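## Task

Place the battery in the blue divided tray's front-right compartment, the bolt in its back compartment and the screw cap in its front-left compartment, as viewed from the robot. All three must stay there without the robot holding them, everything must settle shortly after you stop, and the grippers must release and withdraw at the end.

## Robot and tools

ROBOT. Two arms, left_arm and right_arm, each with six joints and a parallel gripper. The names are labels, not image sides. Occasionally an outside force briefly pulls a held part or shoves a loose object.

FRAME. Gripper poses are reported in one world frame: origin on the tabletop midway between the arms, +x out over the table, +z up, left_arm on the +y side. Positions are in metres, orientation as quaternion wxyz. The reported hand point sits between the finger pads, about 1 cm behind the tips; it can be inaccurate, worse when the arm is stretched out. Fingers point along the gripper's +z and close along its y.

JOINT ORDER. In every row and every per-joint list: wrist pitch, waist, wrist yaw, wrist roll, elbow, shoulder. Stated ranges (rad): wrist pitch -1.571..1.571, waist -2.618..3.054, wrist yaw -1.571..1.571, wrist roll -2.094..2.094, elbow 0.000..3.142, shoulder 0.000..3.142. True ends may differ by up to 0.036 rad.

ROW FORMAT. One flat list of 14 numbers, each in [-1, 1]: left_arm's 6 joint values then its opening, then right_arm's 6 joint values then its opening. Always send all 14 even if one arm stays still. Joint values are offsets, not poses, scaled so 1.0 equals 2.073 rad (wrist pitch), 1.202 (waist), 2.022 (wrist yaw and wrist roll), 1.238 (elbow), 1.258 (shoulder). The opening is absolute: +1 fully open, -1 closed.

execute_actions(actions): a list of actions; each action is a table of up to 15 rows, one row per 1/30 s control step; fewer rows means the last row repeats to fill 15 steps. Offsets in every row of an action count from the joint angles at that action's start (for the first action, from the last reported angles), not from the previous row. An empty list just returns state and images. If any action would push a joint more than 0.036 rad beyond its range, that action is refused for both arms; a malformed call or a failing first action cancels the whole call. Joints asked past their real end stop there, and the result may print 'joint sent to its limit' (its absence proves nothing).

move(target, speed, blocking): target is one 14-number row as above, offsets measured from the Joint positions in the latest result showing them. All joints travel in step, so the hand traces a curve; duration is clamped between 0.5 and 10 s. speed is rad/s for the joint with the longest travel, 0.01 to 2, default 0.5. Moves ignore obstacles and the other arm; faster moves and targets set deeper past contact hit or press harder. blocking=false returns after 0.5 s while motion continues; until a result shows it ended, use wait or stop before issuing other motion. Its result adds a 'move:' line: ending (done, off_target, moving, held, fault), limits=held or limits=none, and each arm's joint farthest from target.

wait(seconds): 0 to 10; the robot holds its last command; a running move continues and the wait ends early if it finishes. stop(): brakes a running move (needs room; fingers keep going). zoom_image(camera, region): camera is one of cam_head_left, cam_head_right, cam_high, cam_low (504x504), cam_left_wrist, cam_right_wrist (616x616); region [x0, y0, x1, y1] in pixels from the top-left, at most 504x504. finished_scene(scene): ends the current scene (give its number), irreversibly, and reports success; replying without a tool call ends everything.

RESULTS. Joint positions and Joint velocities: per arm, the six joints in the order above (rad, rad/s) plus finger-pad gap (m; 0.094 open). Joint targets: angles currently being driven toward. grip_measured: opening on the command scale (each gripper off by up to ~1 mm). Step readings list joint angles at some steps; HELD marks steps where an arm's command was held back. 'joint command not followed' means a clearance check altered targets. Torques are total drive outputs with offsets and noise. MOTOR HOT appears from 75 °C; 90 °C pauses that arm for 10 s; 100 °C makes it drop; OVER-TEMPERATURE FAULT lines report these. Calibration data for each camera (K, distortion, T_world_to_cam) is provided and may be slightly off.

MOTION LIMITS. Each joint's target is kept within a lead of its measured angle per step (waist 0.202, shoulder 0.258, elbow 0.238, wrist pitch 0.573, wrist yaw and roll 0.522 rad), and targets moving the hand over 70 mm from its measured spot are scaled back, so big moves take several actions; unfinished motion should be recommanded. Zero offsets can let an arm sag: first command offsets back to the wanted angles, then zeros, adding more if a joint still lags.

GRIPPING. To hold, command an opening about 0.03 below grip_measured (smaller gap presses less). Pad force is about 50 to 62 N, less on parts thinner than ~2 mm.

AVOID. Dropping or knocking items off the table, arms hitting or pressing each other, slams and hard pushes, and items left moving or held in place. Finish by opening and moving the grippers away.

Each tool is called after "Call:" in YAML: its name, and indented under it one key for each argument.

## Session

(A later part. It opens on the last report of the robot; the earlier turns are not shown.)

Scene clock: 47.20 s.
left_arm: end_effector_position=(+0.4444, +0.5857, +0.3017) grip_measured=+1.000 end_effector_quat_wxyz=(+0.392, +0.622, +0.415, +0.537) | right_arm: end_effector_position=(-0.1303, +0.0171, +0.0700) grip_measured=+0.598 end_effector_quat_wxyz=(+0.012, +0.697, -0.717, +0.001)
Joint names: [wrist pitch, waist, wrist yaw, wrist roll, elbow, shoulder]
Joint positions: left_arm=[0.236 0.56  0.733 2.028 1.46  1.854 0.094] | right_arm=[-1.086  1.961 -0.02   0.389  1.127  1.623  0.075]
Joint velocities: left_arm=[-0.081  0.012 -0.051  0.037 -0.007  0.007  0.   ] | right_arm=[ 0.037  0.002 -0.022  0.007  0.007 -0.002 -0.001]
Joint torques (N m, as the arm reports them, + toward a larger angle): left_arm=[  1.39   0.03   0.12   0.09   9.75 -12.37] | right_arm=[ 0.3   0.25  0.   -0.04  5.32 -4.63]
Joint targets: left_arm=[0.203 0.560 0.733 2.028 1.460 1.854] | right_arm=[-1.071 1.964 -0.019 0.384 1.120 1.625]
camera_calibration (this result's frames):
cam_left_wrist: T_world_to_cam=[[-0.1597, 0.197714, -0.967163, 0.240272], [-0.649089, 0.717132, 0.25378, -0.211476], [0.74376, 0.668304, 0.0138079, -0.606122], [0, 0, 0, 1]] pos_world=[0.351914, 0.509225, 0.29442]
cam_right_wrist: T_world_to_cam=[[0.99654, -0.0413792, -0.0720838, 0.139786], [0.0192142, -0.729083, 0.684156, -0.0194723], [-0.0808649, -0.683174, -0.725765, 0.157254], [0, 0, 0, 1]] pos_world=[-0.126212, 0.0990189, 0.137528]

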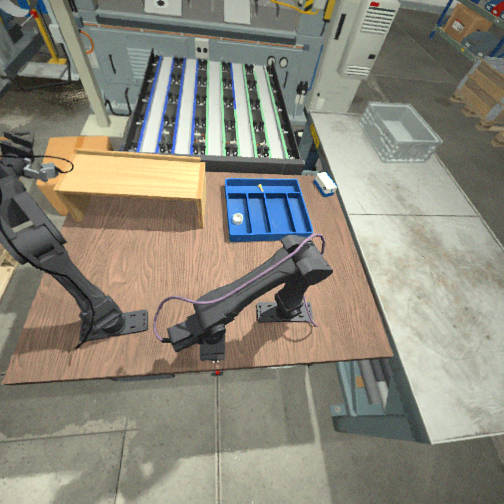

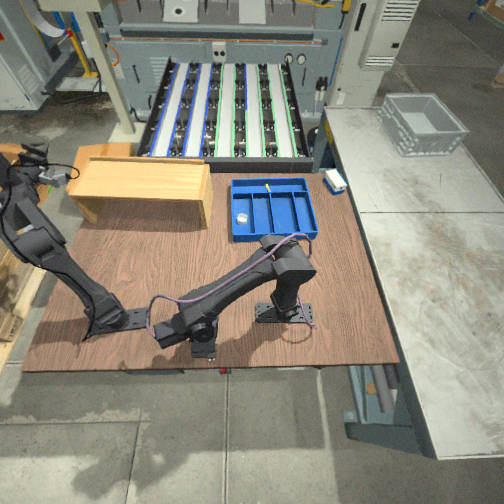

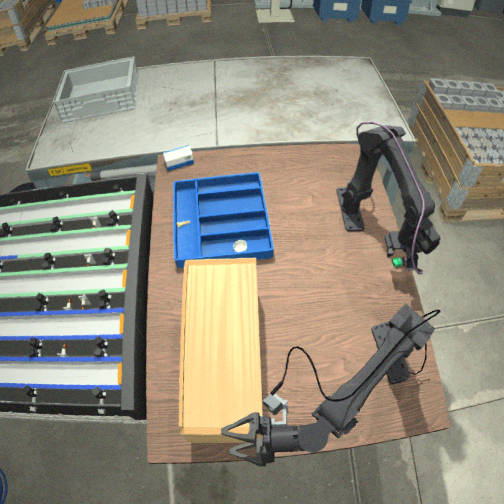

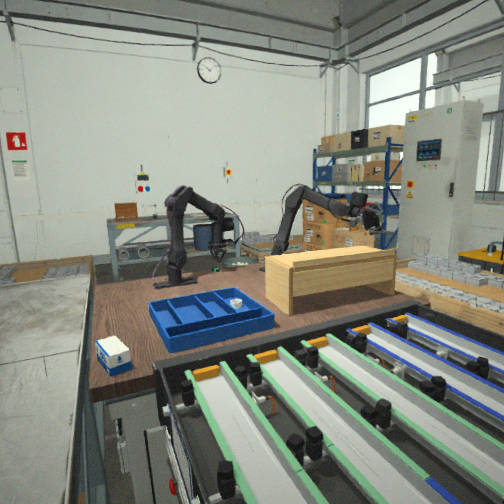

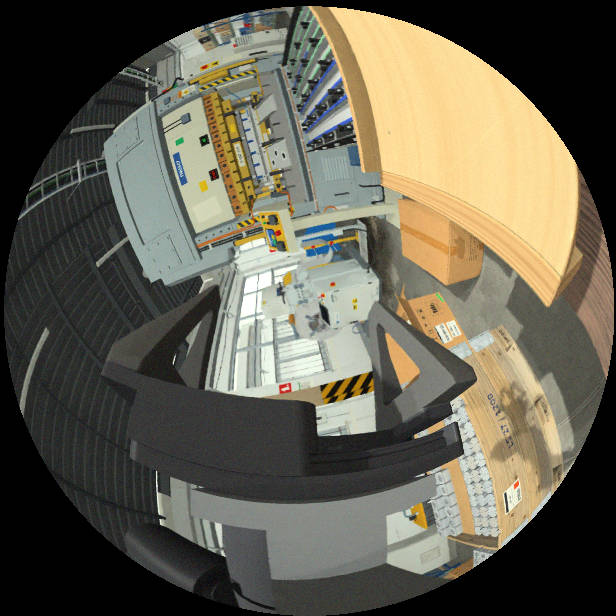

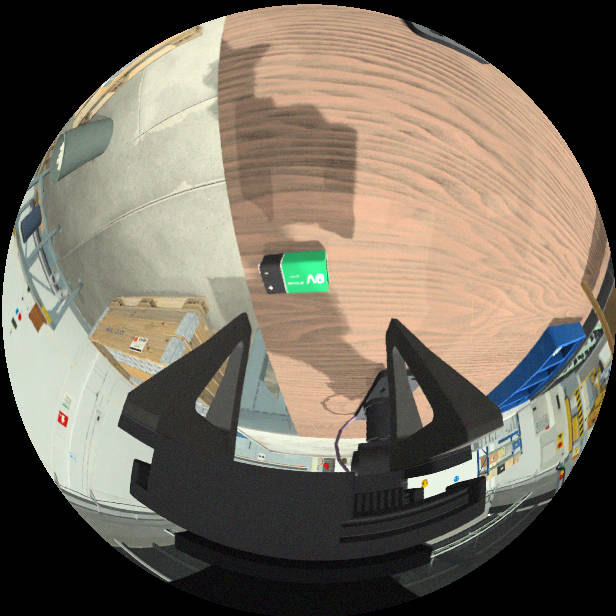

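Call:
move:
  target: [-0.016,0,0,0,0,0,1, 0.065,0.0458,0,0.0277,-0.0518,0.0472,0.7]
  speed: 0.2

Scene clock: 49.33 s.
left_arm: end_effector_position=(+0.4444, +0.5857, +0.3016) grip_measured=+1.000 end_effector_quat_wxyz=(+0.392, +0.622, +0.415, +0.537) | right_arm: end_effector_position=(-0.1451, +0.0193, +0.0417) grip_measured=+0.697 end_effector_quat_wxyz=(+0.010, +0.696, -0.718, -0.002)
Joint names: [wrist pitch, waist, wrist yaw, wrist roll, elbow, shoulder]
Joint positions: left_arm=[0.236 0.56  0.733 2.028 1.46  1.854 0.094] | right_arm=[-0.966  2.008 -0.02   0.44   1.07   1.679  0.08 ]
Joint velocities: left_arm=[-0.022 -0.002  0.007  0.007  0.007  0.007  0.   ] | right_arm=[ 0.066 -0.017  0.007 -0.022  0.002  0.012 -0.001]
Joint torques (N m, as the arm reports them, + toward a larger angle): left_arm=[  1.4    0.     0.1    0.02   9.53 -12.19] | right_arm=[ 0.26  0.75 -0.02  0.04  5.11 -4.92]
Joint targets: left_arm=[0.203 0.560 0.733 2.028 1.460 1.854] | right_arm=[-0.951 2.016 -0.020 0.445 1.062 1.682]
move: off_target (left_arm); limits=none; left_arm: farthest joint: the wrist pitch, 0.033 radians from its target (0.033 radians at the start); right_arm: farthest joint: the wrist pitch, 0.015 radians from its target (0.134 radians at the start)
camera_calibration (this result's frames):
cam_left_wrist: T_world_to_cam=[[-0.159983, 0.197477, -0.967165, 0.240463], [-0.649015, 0.717195, 0.253794, -0.211531], [0.743764, 0.668307, 0.0134267, -0.605997], [0, 0, 0, 1]] pos_world=[0.351902, 0.509216, 0.294389]
cam_right_wrist: T_world_to_cam=[[0.996224, -0.0451432, -0.0741623, 0.152775], [0.017414, -0.73294, 0.68007, 0.00173002], [-0.0850571, -0.678794, -0.729386, 0.136445], [0, 0, 0, 1]] pos_world=[-0.140623, 0.100782, 0.109674]

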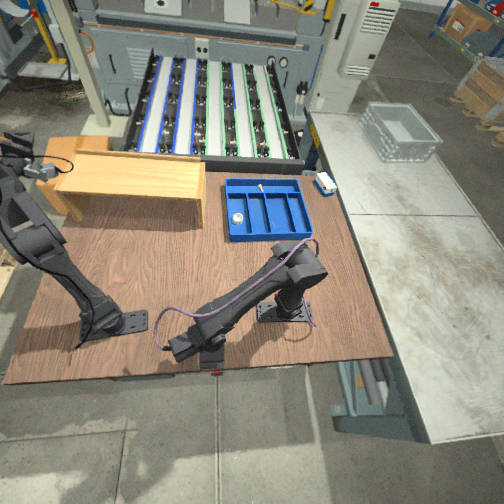

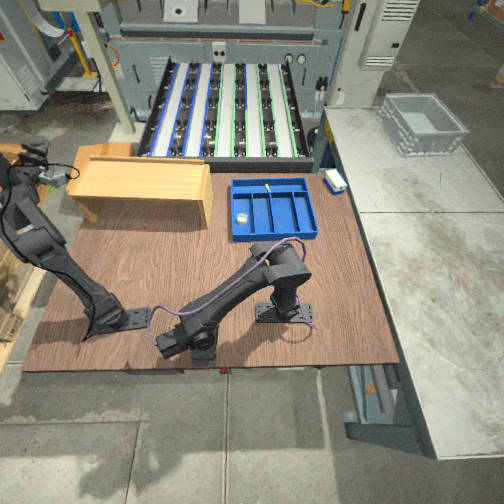

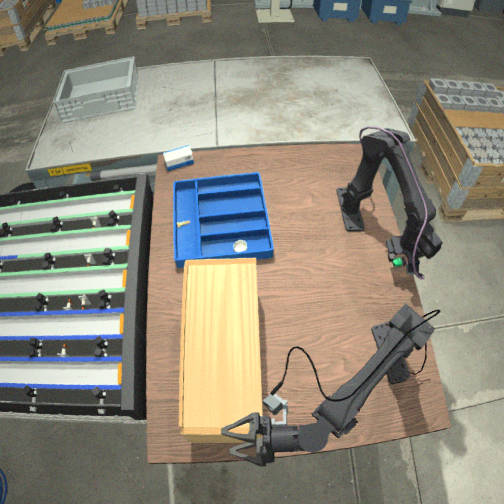

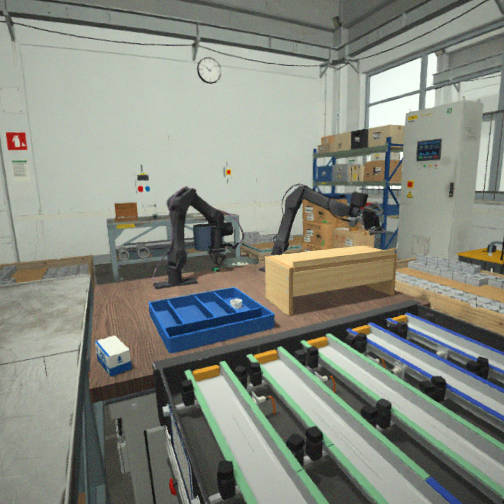

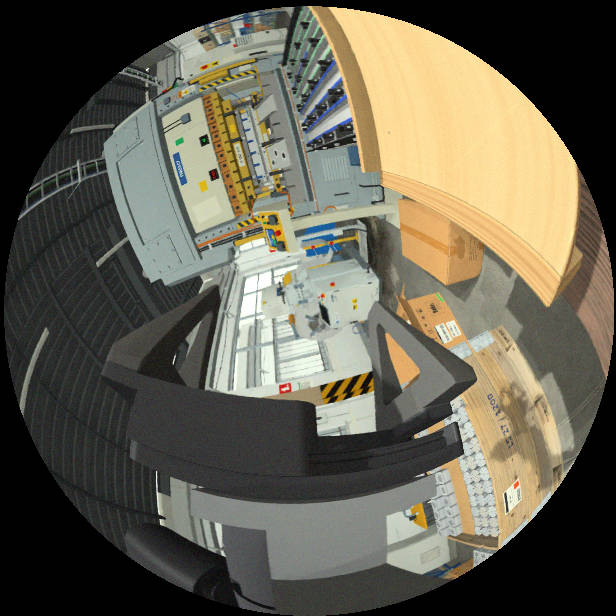

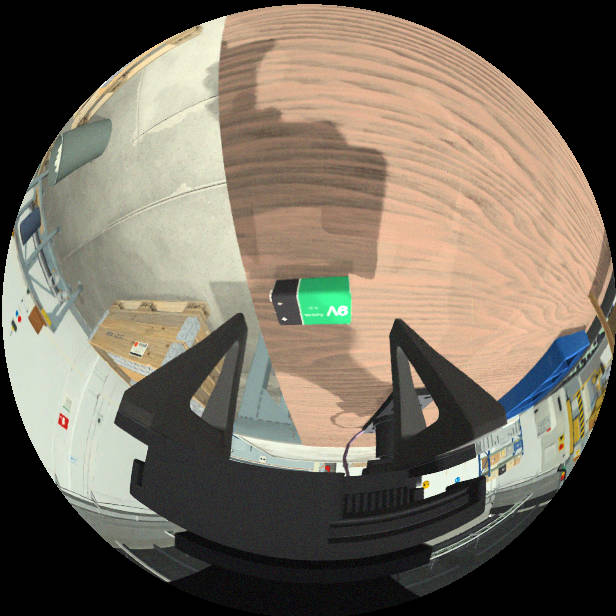

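Call:
move:
  target: [-0.016,0,0,0,0,0,1, 0.0632,0.0175,0,0.006,-0.0513,0.0419,0.7]
  speed: 0.1

Scene clock: 51.40 s.
left_arm: end_effector_position=(+0.4444, +0.5857, +0.3015) grip_measured=+1.000 end_effector_quat_wxyz=(+0.392, +0.622, +0.415, +0.536) | right_arm: end_effector_position=(-0.1503, +0.0228, +0.0162) grip_measured=+0.697 end_effector_quat_wxyz=(+0.008, +0.698, -0.716, -0.008)
Joint names: [wrist pitch, waist, wrist yaw, wrist roll, elbow, shoulder]
Joint positions: left_arm=[0.235 0.56  0.733 2.028 1.46  1.854 0.094] | right_arm=[-0.849  2.019 -0.02   0.447  1.016  1.728  0.08 ]
Joint velocities: left_arm=[ 0.007 -0.017 -0.007 -0.022  0.017 -0.017  0.   ] | right_arm=[-0.007 -0.017 -0.066 -0.022 -0.002  0.012  0.   ]
Joint torques (N m, as the arm reports them, + toward a larger angle): left_arm=[  1.43   0.25   0.14   0.08   9.44 -12.28] | right_arm=[ 0.29  0.78 -0.01  0.06  4.83 -5.  ]
Joint targets: left_arm=[0.203 0.560 0.733 2.028 1.460 1.854] | right_arm=[-0.835 2.028 -0.020 0.452 1.007 1.732]
move: off_target (left_arm); limits=none; left_arm: farthest joint: the wrist pitch, 0.033 radians from its target (0.033 radians at the start); right_arm: farthest joint: the wrist pitch, 0.014 radians from its target (0.130 radians at the start)
camera_calibration (this result's frames):
cam_left_wrist: T_world_to_cam=[[-0.160266, 0.19724, -0.967167, 0.240654], [-0.648941, 0.717257, 0.253808, -0.211586], [0.743768, 0.668311, 0.0130455, -0.605873], [0, 0, 0, 1]] pos_world=[0.351891, 0.509206, 0.294359]
cam_right_wrist: T_world_to_cam=[[0.996019, -0.0396784, -0.0798258, 0.156088], [0.0242922, -0.740774, 0.671314, 0.0231084], [-0.0857696, -0.670581, -0.736861, 0.119642], [0, 0, 0, 1]] pos_world=[-0.145767, 0.103541, 0.0851064]

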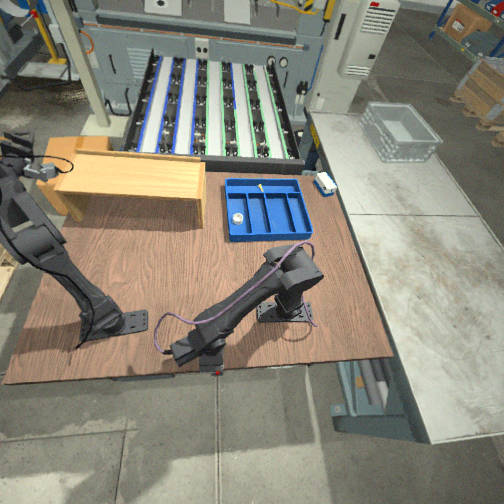

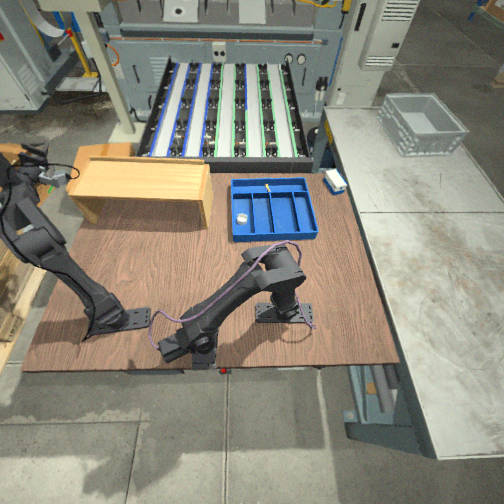

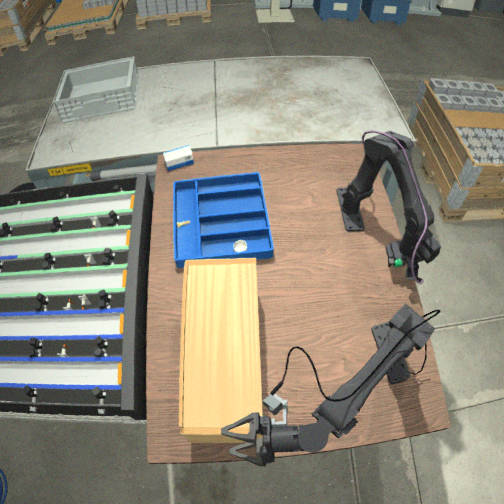

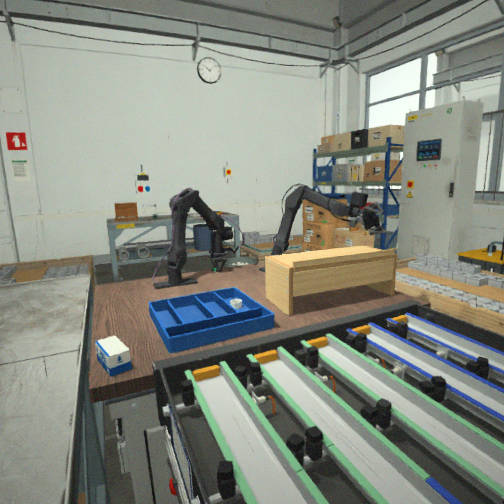

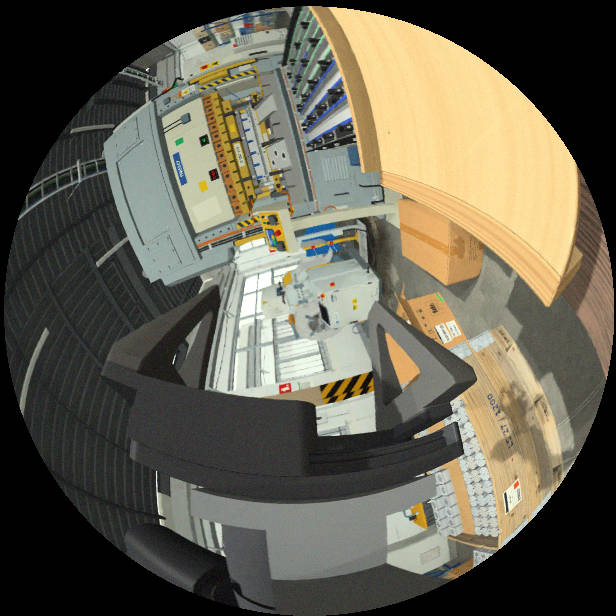

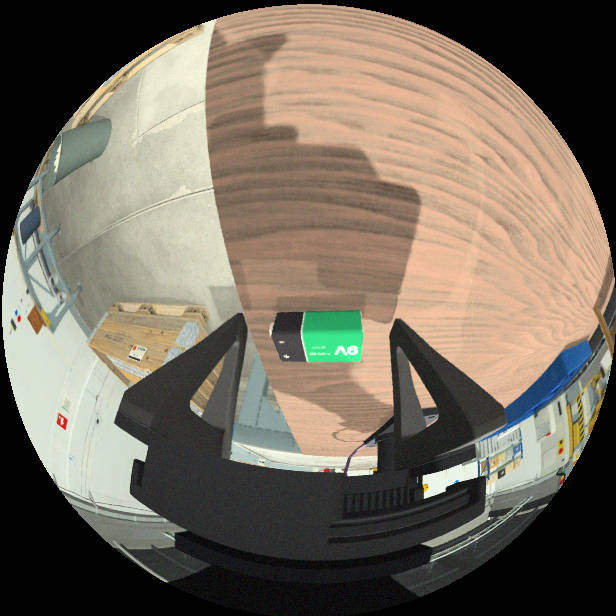

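Call:
move:
  target: [-0.016,0,0,0,0,0,1, 0.0125,0.0075,0,0.0025,-0.007,0.0127,0.7]
  speed: 0.05

Call:
move:
  target: [-0.016,0,0,0,0,0,1, 0.007,0.005,0,0,-0.005,0.003,0.0]
  speed: 0.05

Scene clock: 52.63 s.
left_arm: end_effector_position=(+0.4444, +0.5857, +0.3015) grip_measured=+1.000 end_effector_quat_wxyz=(+0.392, +0.622, +0.415, +0.536) | right_arm: end_effector_position=(-0.1508, +0.0241, +0.0130) grip_measured=+0.697 end_effector_quat_wxyz=(+0.008, +0.698, -0.716, -0.007)
Joint names: [wrist pitch, waist, wrist yaw, wrist roll, elbow, shoulder]
Joint positions: left_arm=[0.235 0.56  0.733 2.028 1.46  1.854 0.094] | right_arm=[-0.839  2.019 -0.02   0.447  1.016  1.74   0.08 ]
Joint velocities: left_arm=[-0.007 -0.017  0.022  0.051 -0.002 -0.007  0.   ] | right_arm=[-0.022  0.017 -0.037  0.007  0.002  0.002 -0.   ]
Joint torques (N m, as the arm reports them, + toward a larger angle): left_arm=[  1.43   0.06   0.05   0.07   9.56 -12.25] | right_arm=[ 0.36  0.76 -0.02  0.05  4.75 -4.97]
Joint targets: left_arm=[0.202 0.560 0.733 2.028 1.460 1.854] | right_arm=[-0.824 2.028 -0.020 0.452 1.007 1.744]
move: off_target (left_arm); limits=none; left_arm: farthest joint: the wrist pitch, 0.034 radians from its target (0.034 radians at the start); right_arm: farthest joint: the wrist pitch, 0.016 radians from its target (0.026 radians at the start)
camera_calibration (this result's frames):
cam_left_wrist: T_world_to_cam=[[-0.160266, 0.19724, -0.967167, 0.240654], [-0.648941, 0.717257, 0.253808, -0.211586], [0.743768, 0.668311, 0.0130455, -0.605873], [0, 0, 0, 1]] pos_world=[0.351891, 0.509206, 0.294359]
cam_right_wrist: T_world_to_cam=[[0.996068, -0.0397891, -0.07915, 0.156442], [0.0238737, -0.739839, 0.672361, 0.0261473], [-0.0853109, -0.671607, -0.73598, 0.11812], [0, 0, 0, 1]] pos_world=[-0.146374, 0.1049, 0.081736]

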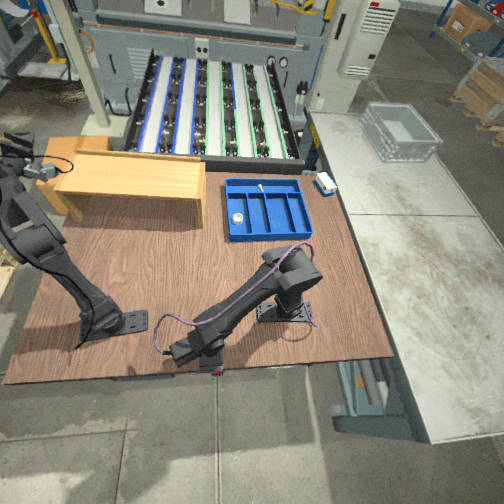

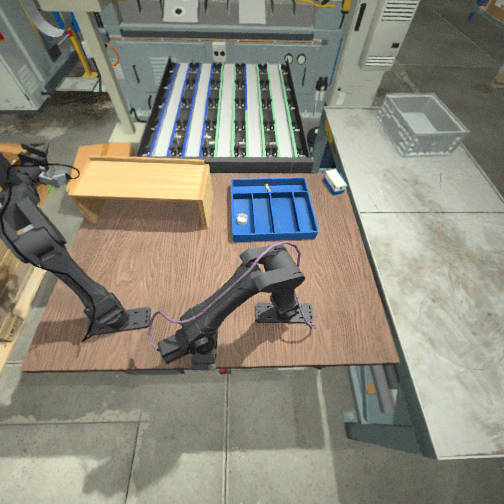

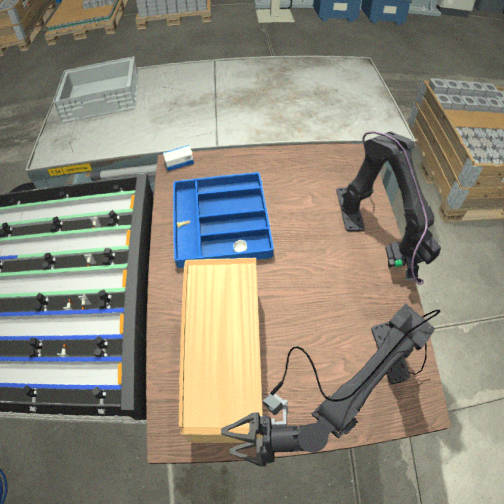

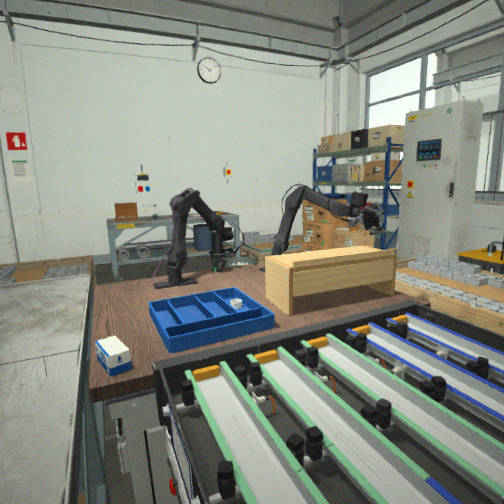

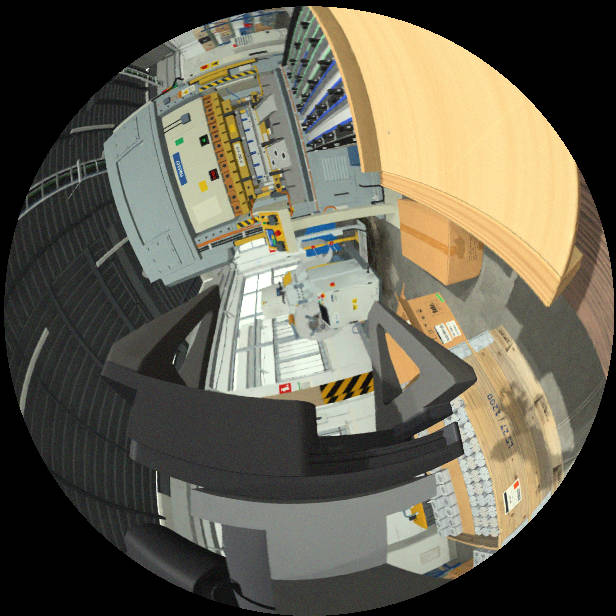

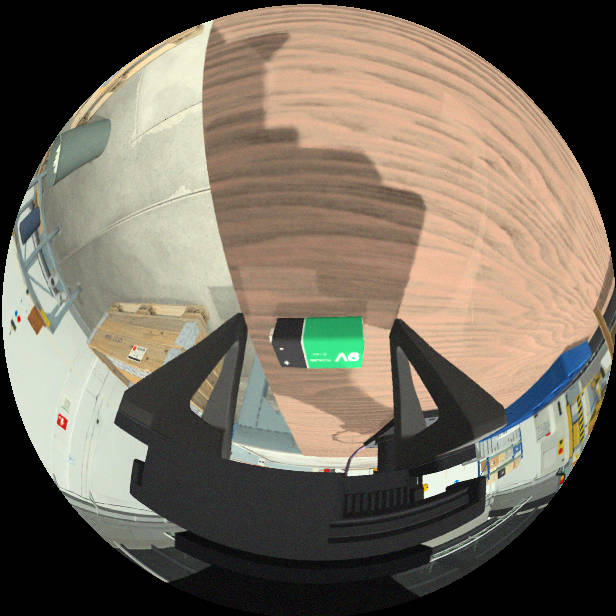

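Scene clock: 53.60 s.
left_arm: end_effector_position=(+0.4444, +0.5857, +0.3015) grip_measured=+1.000 end_effector_quat_wxyz=(+0.392, +0.622, +0.415, +0.536) | right_arm: end_effector_position=(-0.1508, +0.0241, +0.0130) grip_measured=+0.005 end_effector_quat_wxyz=(+0.008, +0.698, -0.716, -0.007)
Joint names: [wrist pitch, waist, wrist yaw, wrist roll, elbow, shoulder]
Joint positions: left_arm=[0.235 0.56  0.733 2.028 1.46  1.854 0.094] | right_arm=[-0.839  2.019 -0.02   0.447  1.016  1.74   0.047]
Joint velocities: left_arm=[-0.037  0.007  0.066 -0.022  0.007 -0.002  0.   ] | right_arm=[ 0.051  0.007 -0.081  0.022 -0.007 -0.002  0.   ]
Joint torques (N m, as the arm reports them, + toward a larger angle): left_arm=[  1.42   0.17   0.07   0.05   9.53 -12.27] | right_arm=[ 0.33  0.49 -0.02  0.01  5.05 -5.1 ]
Joint targets: left_arm=[0.202 0.560 0.733 2.028 1.460 1.854] | right_arm=[-0.824 2.025 -0.020 0.447 1.010 1.744]
move: off_target (left_arm); limits=none; left_arm: farthest joint: the wrist pitch, 0.034 radians from its target (0.034 radians at the start); right_arm: farthest joint: the wrist pitch, 0.014 radians from its target (0.014 radians at the start)
camera_calibration (this result's frames):
cam_left_wrist: T_world_to_cam=[[-0.160266, 0.19724, -0.967167, 0.240654], [-0.648941, 0.717257, 0.253808, -0.211586], [0.743768, 0.668311, 0.0130455, -0.605873], [0, 0, 0, 1]] pos_world=[0.351891, 0.509206, 0.294359]
cam_right_wrist: T_world_to_cam=[[0.996068, -0.0397891, -0.07915, 0.156442], [0.0238737, -0.739839, 0.672361, 0.0261473], [-0.0853109, -0.671607, -0.73598, 0.11812], [0, 0, 0, 1]] pos_world=[-0.146374, 0.1049, 0.081736]

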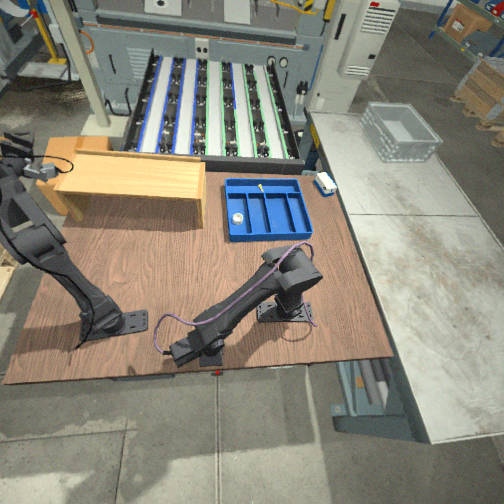

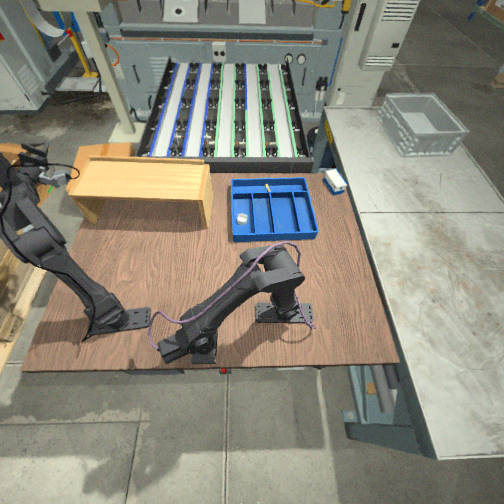

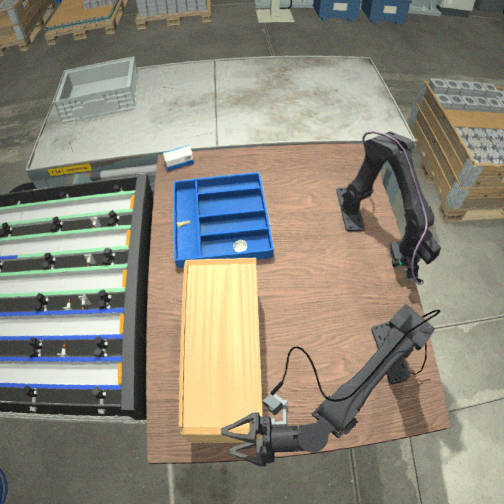

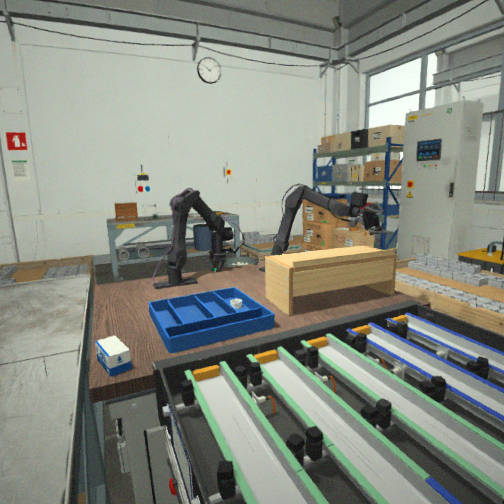

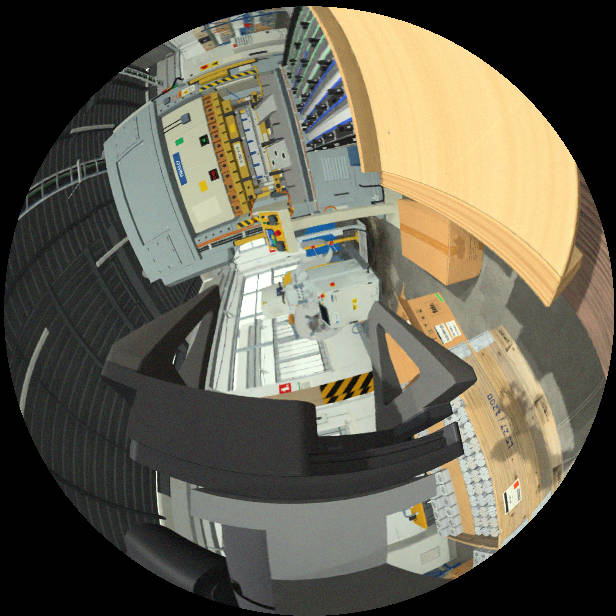

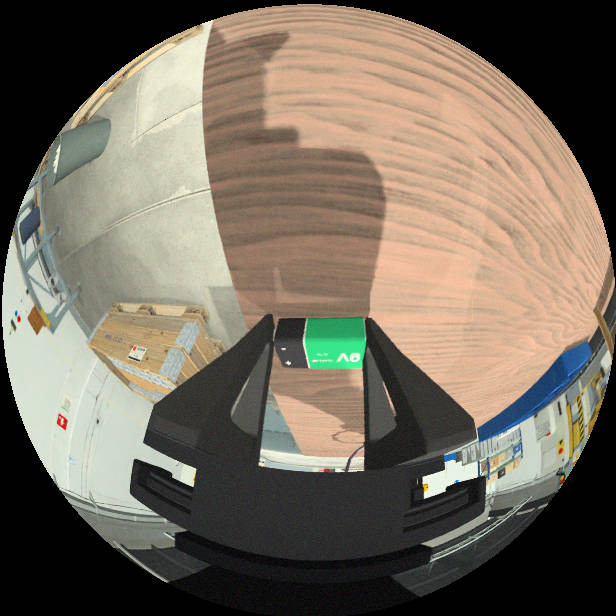

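Call:
move:
  target: [-0.016,0,0,0,0,0,1, 0.007,0.003,0,0,-0.005,0.003,-0.04]
  speed: 0.05

Scene clock: 54.63 s.
left_arm: end_effector_position=(+0.4444, +0.5857, +0.3014) grip_measured=+1.000 end_effector_quat_wxyz=(+0.392, +0.622, +0.415, +0.536) | right_arm: end_effector_position=(-0.1508, +0.0241, +0.0130) grip_measured=-0.030 end_effector_quat_wxyz=(+0.008, +0.698, -0.716, -0.007)
Joint names: [wrist pitch, waist, wrist yaw, wrist roll, elbow, shoulder]
Joint positions: left_arm=[0.235 0.56  0.733 2.028 1.46  1.854 0.094] | right_arm=[-0.839  2.019 -0.02   0.447  1.016  1.74   0.046]
Joint velocities: left_arm=[ 0.051  0.012  0.022  0.007  0.007 -0.012  0.   ] | right_arm=[ 0.007  0.002  0.037 -0.022  0.002  0.012 -0.001]
Joint torques (N m, as the arm reports them, + toward a larger angle): left_arm=[  1.39   0.     0.08   0.05   9.55 -12.3 ] | right_arm=[ 0.33  0.29 -0.02  0.01  5.05 -5.12]
Joint targets: left_arm=[0.202 0.560 0.733 2.028 1.460 1.854] | right_arm=[-0.824 2.023 -0.020 0.447 1.010 1.744]
move: off_target (left_arm); limits=none; left_arm: farthest joint: the wrist pitch, 0.033 radians from its target (0.033 radians at the start); right_arm: farthest joint: the wrist pitch, 0.014 radians from its target (0.014 radians at the start)
camera_calibration (this result's frames):
cam_left_wrist: T_world_to_cam=[[-0.160549, 0.197004, -0.967168, 0.240845], [-0.648866, 0.717319, 0.253823, -0.211641], [0.743772, 0.668314, 0.0126642, -0.605748], [0, 0, 0, 1]] pos_world=[0.351879, 0.509196, 0.294328]
cam_right_wrist: T_world_to_cam=[[0.996068, -0.0397891, -0.07915, 0.156442], [0.0238737, -0.739839, 0.672361, 0.0261473], [-0.0853109, -0.671607, -0.73598, 0.11812], [0, 0, 0, 1]] pos_world=[-0.146374, 0.1049, 0.081736]

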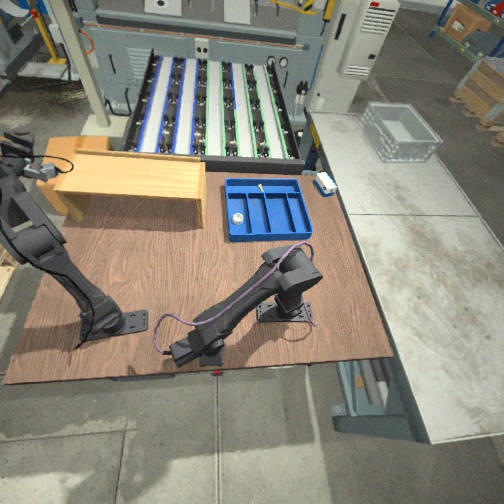

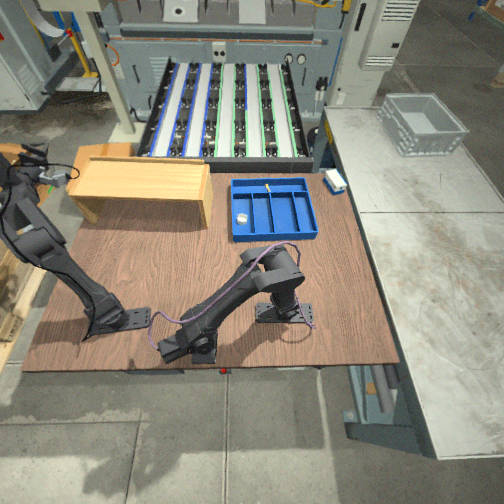

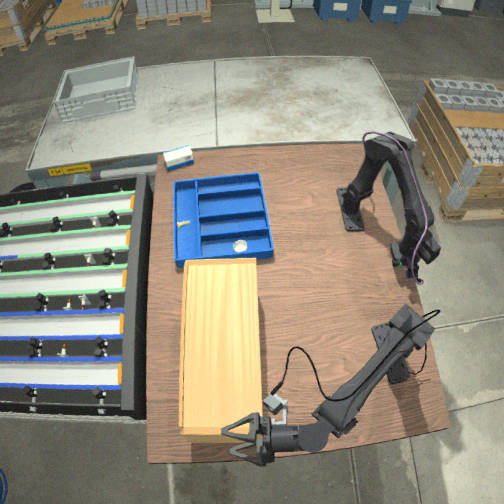

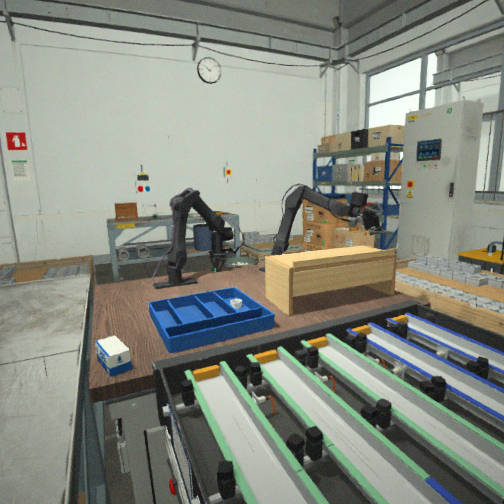

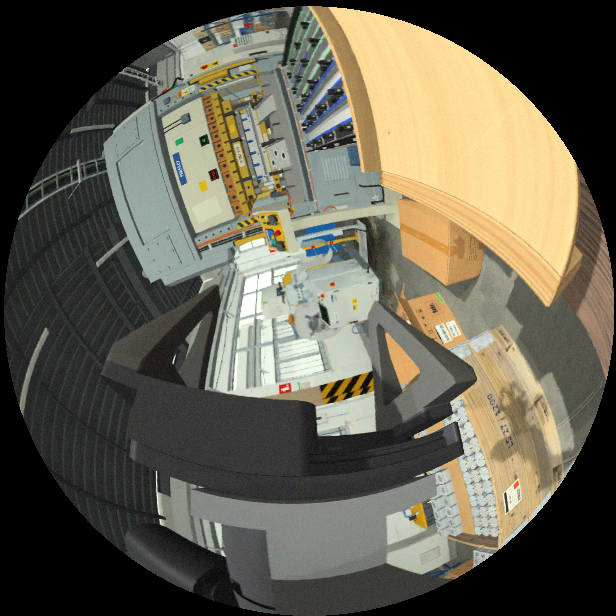

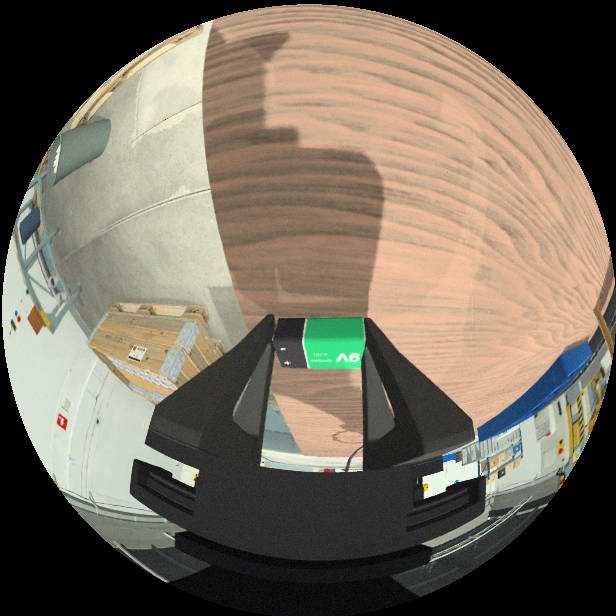

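Call:
move:
  target: [-0.016,0,0,0,0,0,1, 0.007,0.002,0,0,-0.005,0.003,-0.08]
  speed: 0.05

Scene clock: 55.70 s.
left_arm: end_effector_position=(+0.4444, +0.5857, +0.3014) grip_measured=+1.000 end_effector_quat_wxyz=(+0.392, +0.622, +0.415, +0.536) | right_arm: end_effector_position=(-0.1508, +0.0241, +0.0130) grip_measured=-0.062 end_effector_quat_wxyz=(+0.008, +0.698, -0.716, -0.007)
Joint names: [wrist pitch, waist, wrist yaw, wrist roll, elbow, shoulder]
Joint positions: left_arm=[0.235 0.56  0.733 2.028 1.46  1.854 0.094] | right_arm=[-0.839  2.019 -0.02   0.447  1.016  1.74   0.044]
Joint velocities: left_arm=[-0.037 -0.012  0.022 -0.007  0.017  0.027  0.   ] | right_arm=[-0.007 -0.007  0.022 -0.007  0.007  0.022  0.   ]
Joint torques (N m, as the arm reports them, + toward a larger angle): left_arm=[  1.44  -0.07   0.07   0.05   9.35 -12.2 ] | right_arm=[ 0.34  0.16 -0.02  0.    5.04 -5.15]
Joint targets: left_arm=[0.202 0.560 0.733 2.028 1.460 1.854] | right_arm=[-0.824 2.021 -0.020 0.447 1.010 1.744]
move: off_target (left_arm); limits=none; left_arm: farthest joint: the wrist pitch, 0.033 radians from its target (0.033 radians at the start); right_arm: farthest joint: the wrist pitch, 0.014 radians from its target (0.014 radians at the start)
camera_calibration (this result's frames):
cam_left_wrist: T_world_to_cam=[[-0.160549, 0.197004, -0.967168, 0.240845], [-0.648866, 0.717319, 0.253823, -0.211641], [0.743772, 0.668314, 0.0126642, -0.605748], [0, 0, 0, 1]] pos_world=[0.351879, 0.509196, 0.294328]
cam_right_wrist: T_world_to_cam=[[0.996068, -0.0397891, -0.07915, 0.156442], [0.0238737, -0.739839, 0.672361, 0.0261473], [-0.0853109, -0.671607, -0.73598, 0.11812], [0, 0, 0, 1]] pos_world=[-0.146374, 0.1049, 0.081736]

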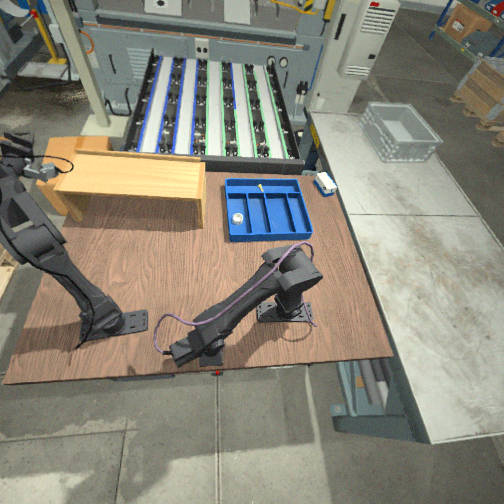

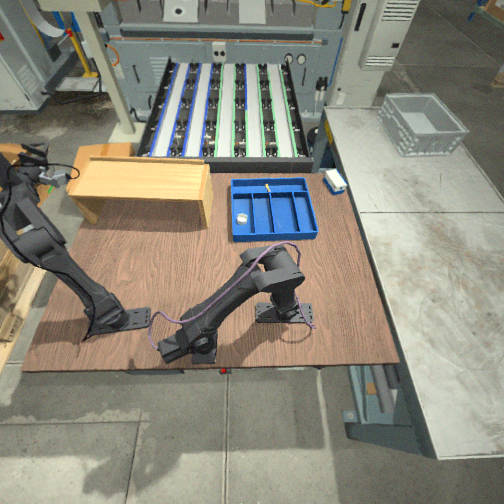

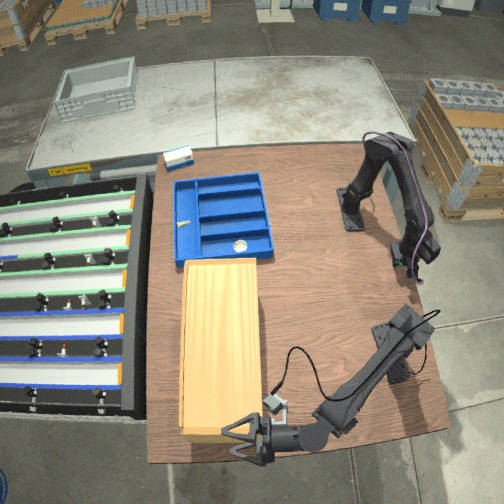

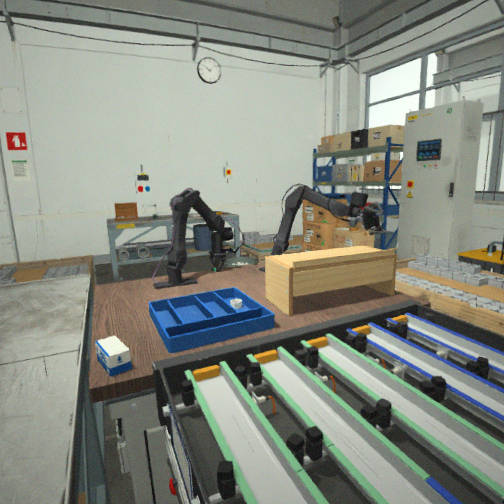

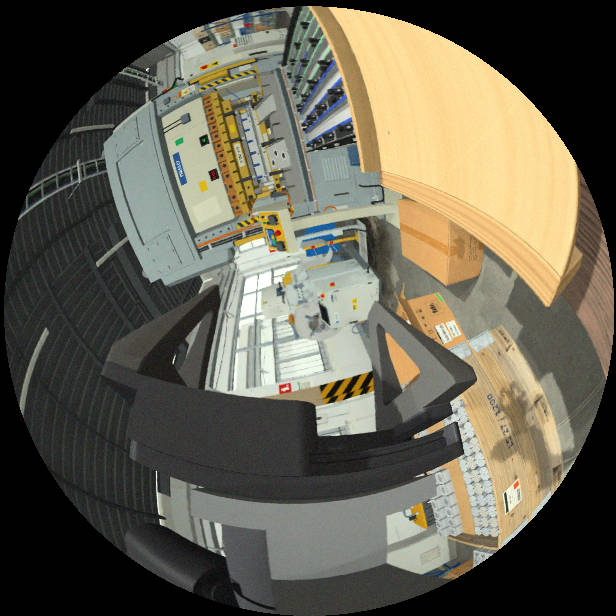

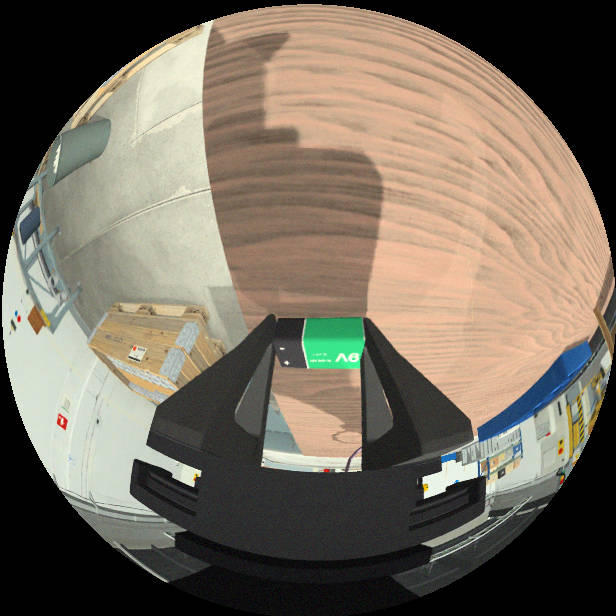

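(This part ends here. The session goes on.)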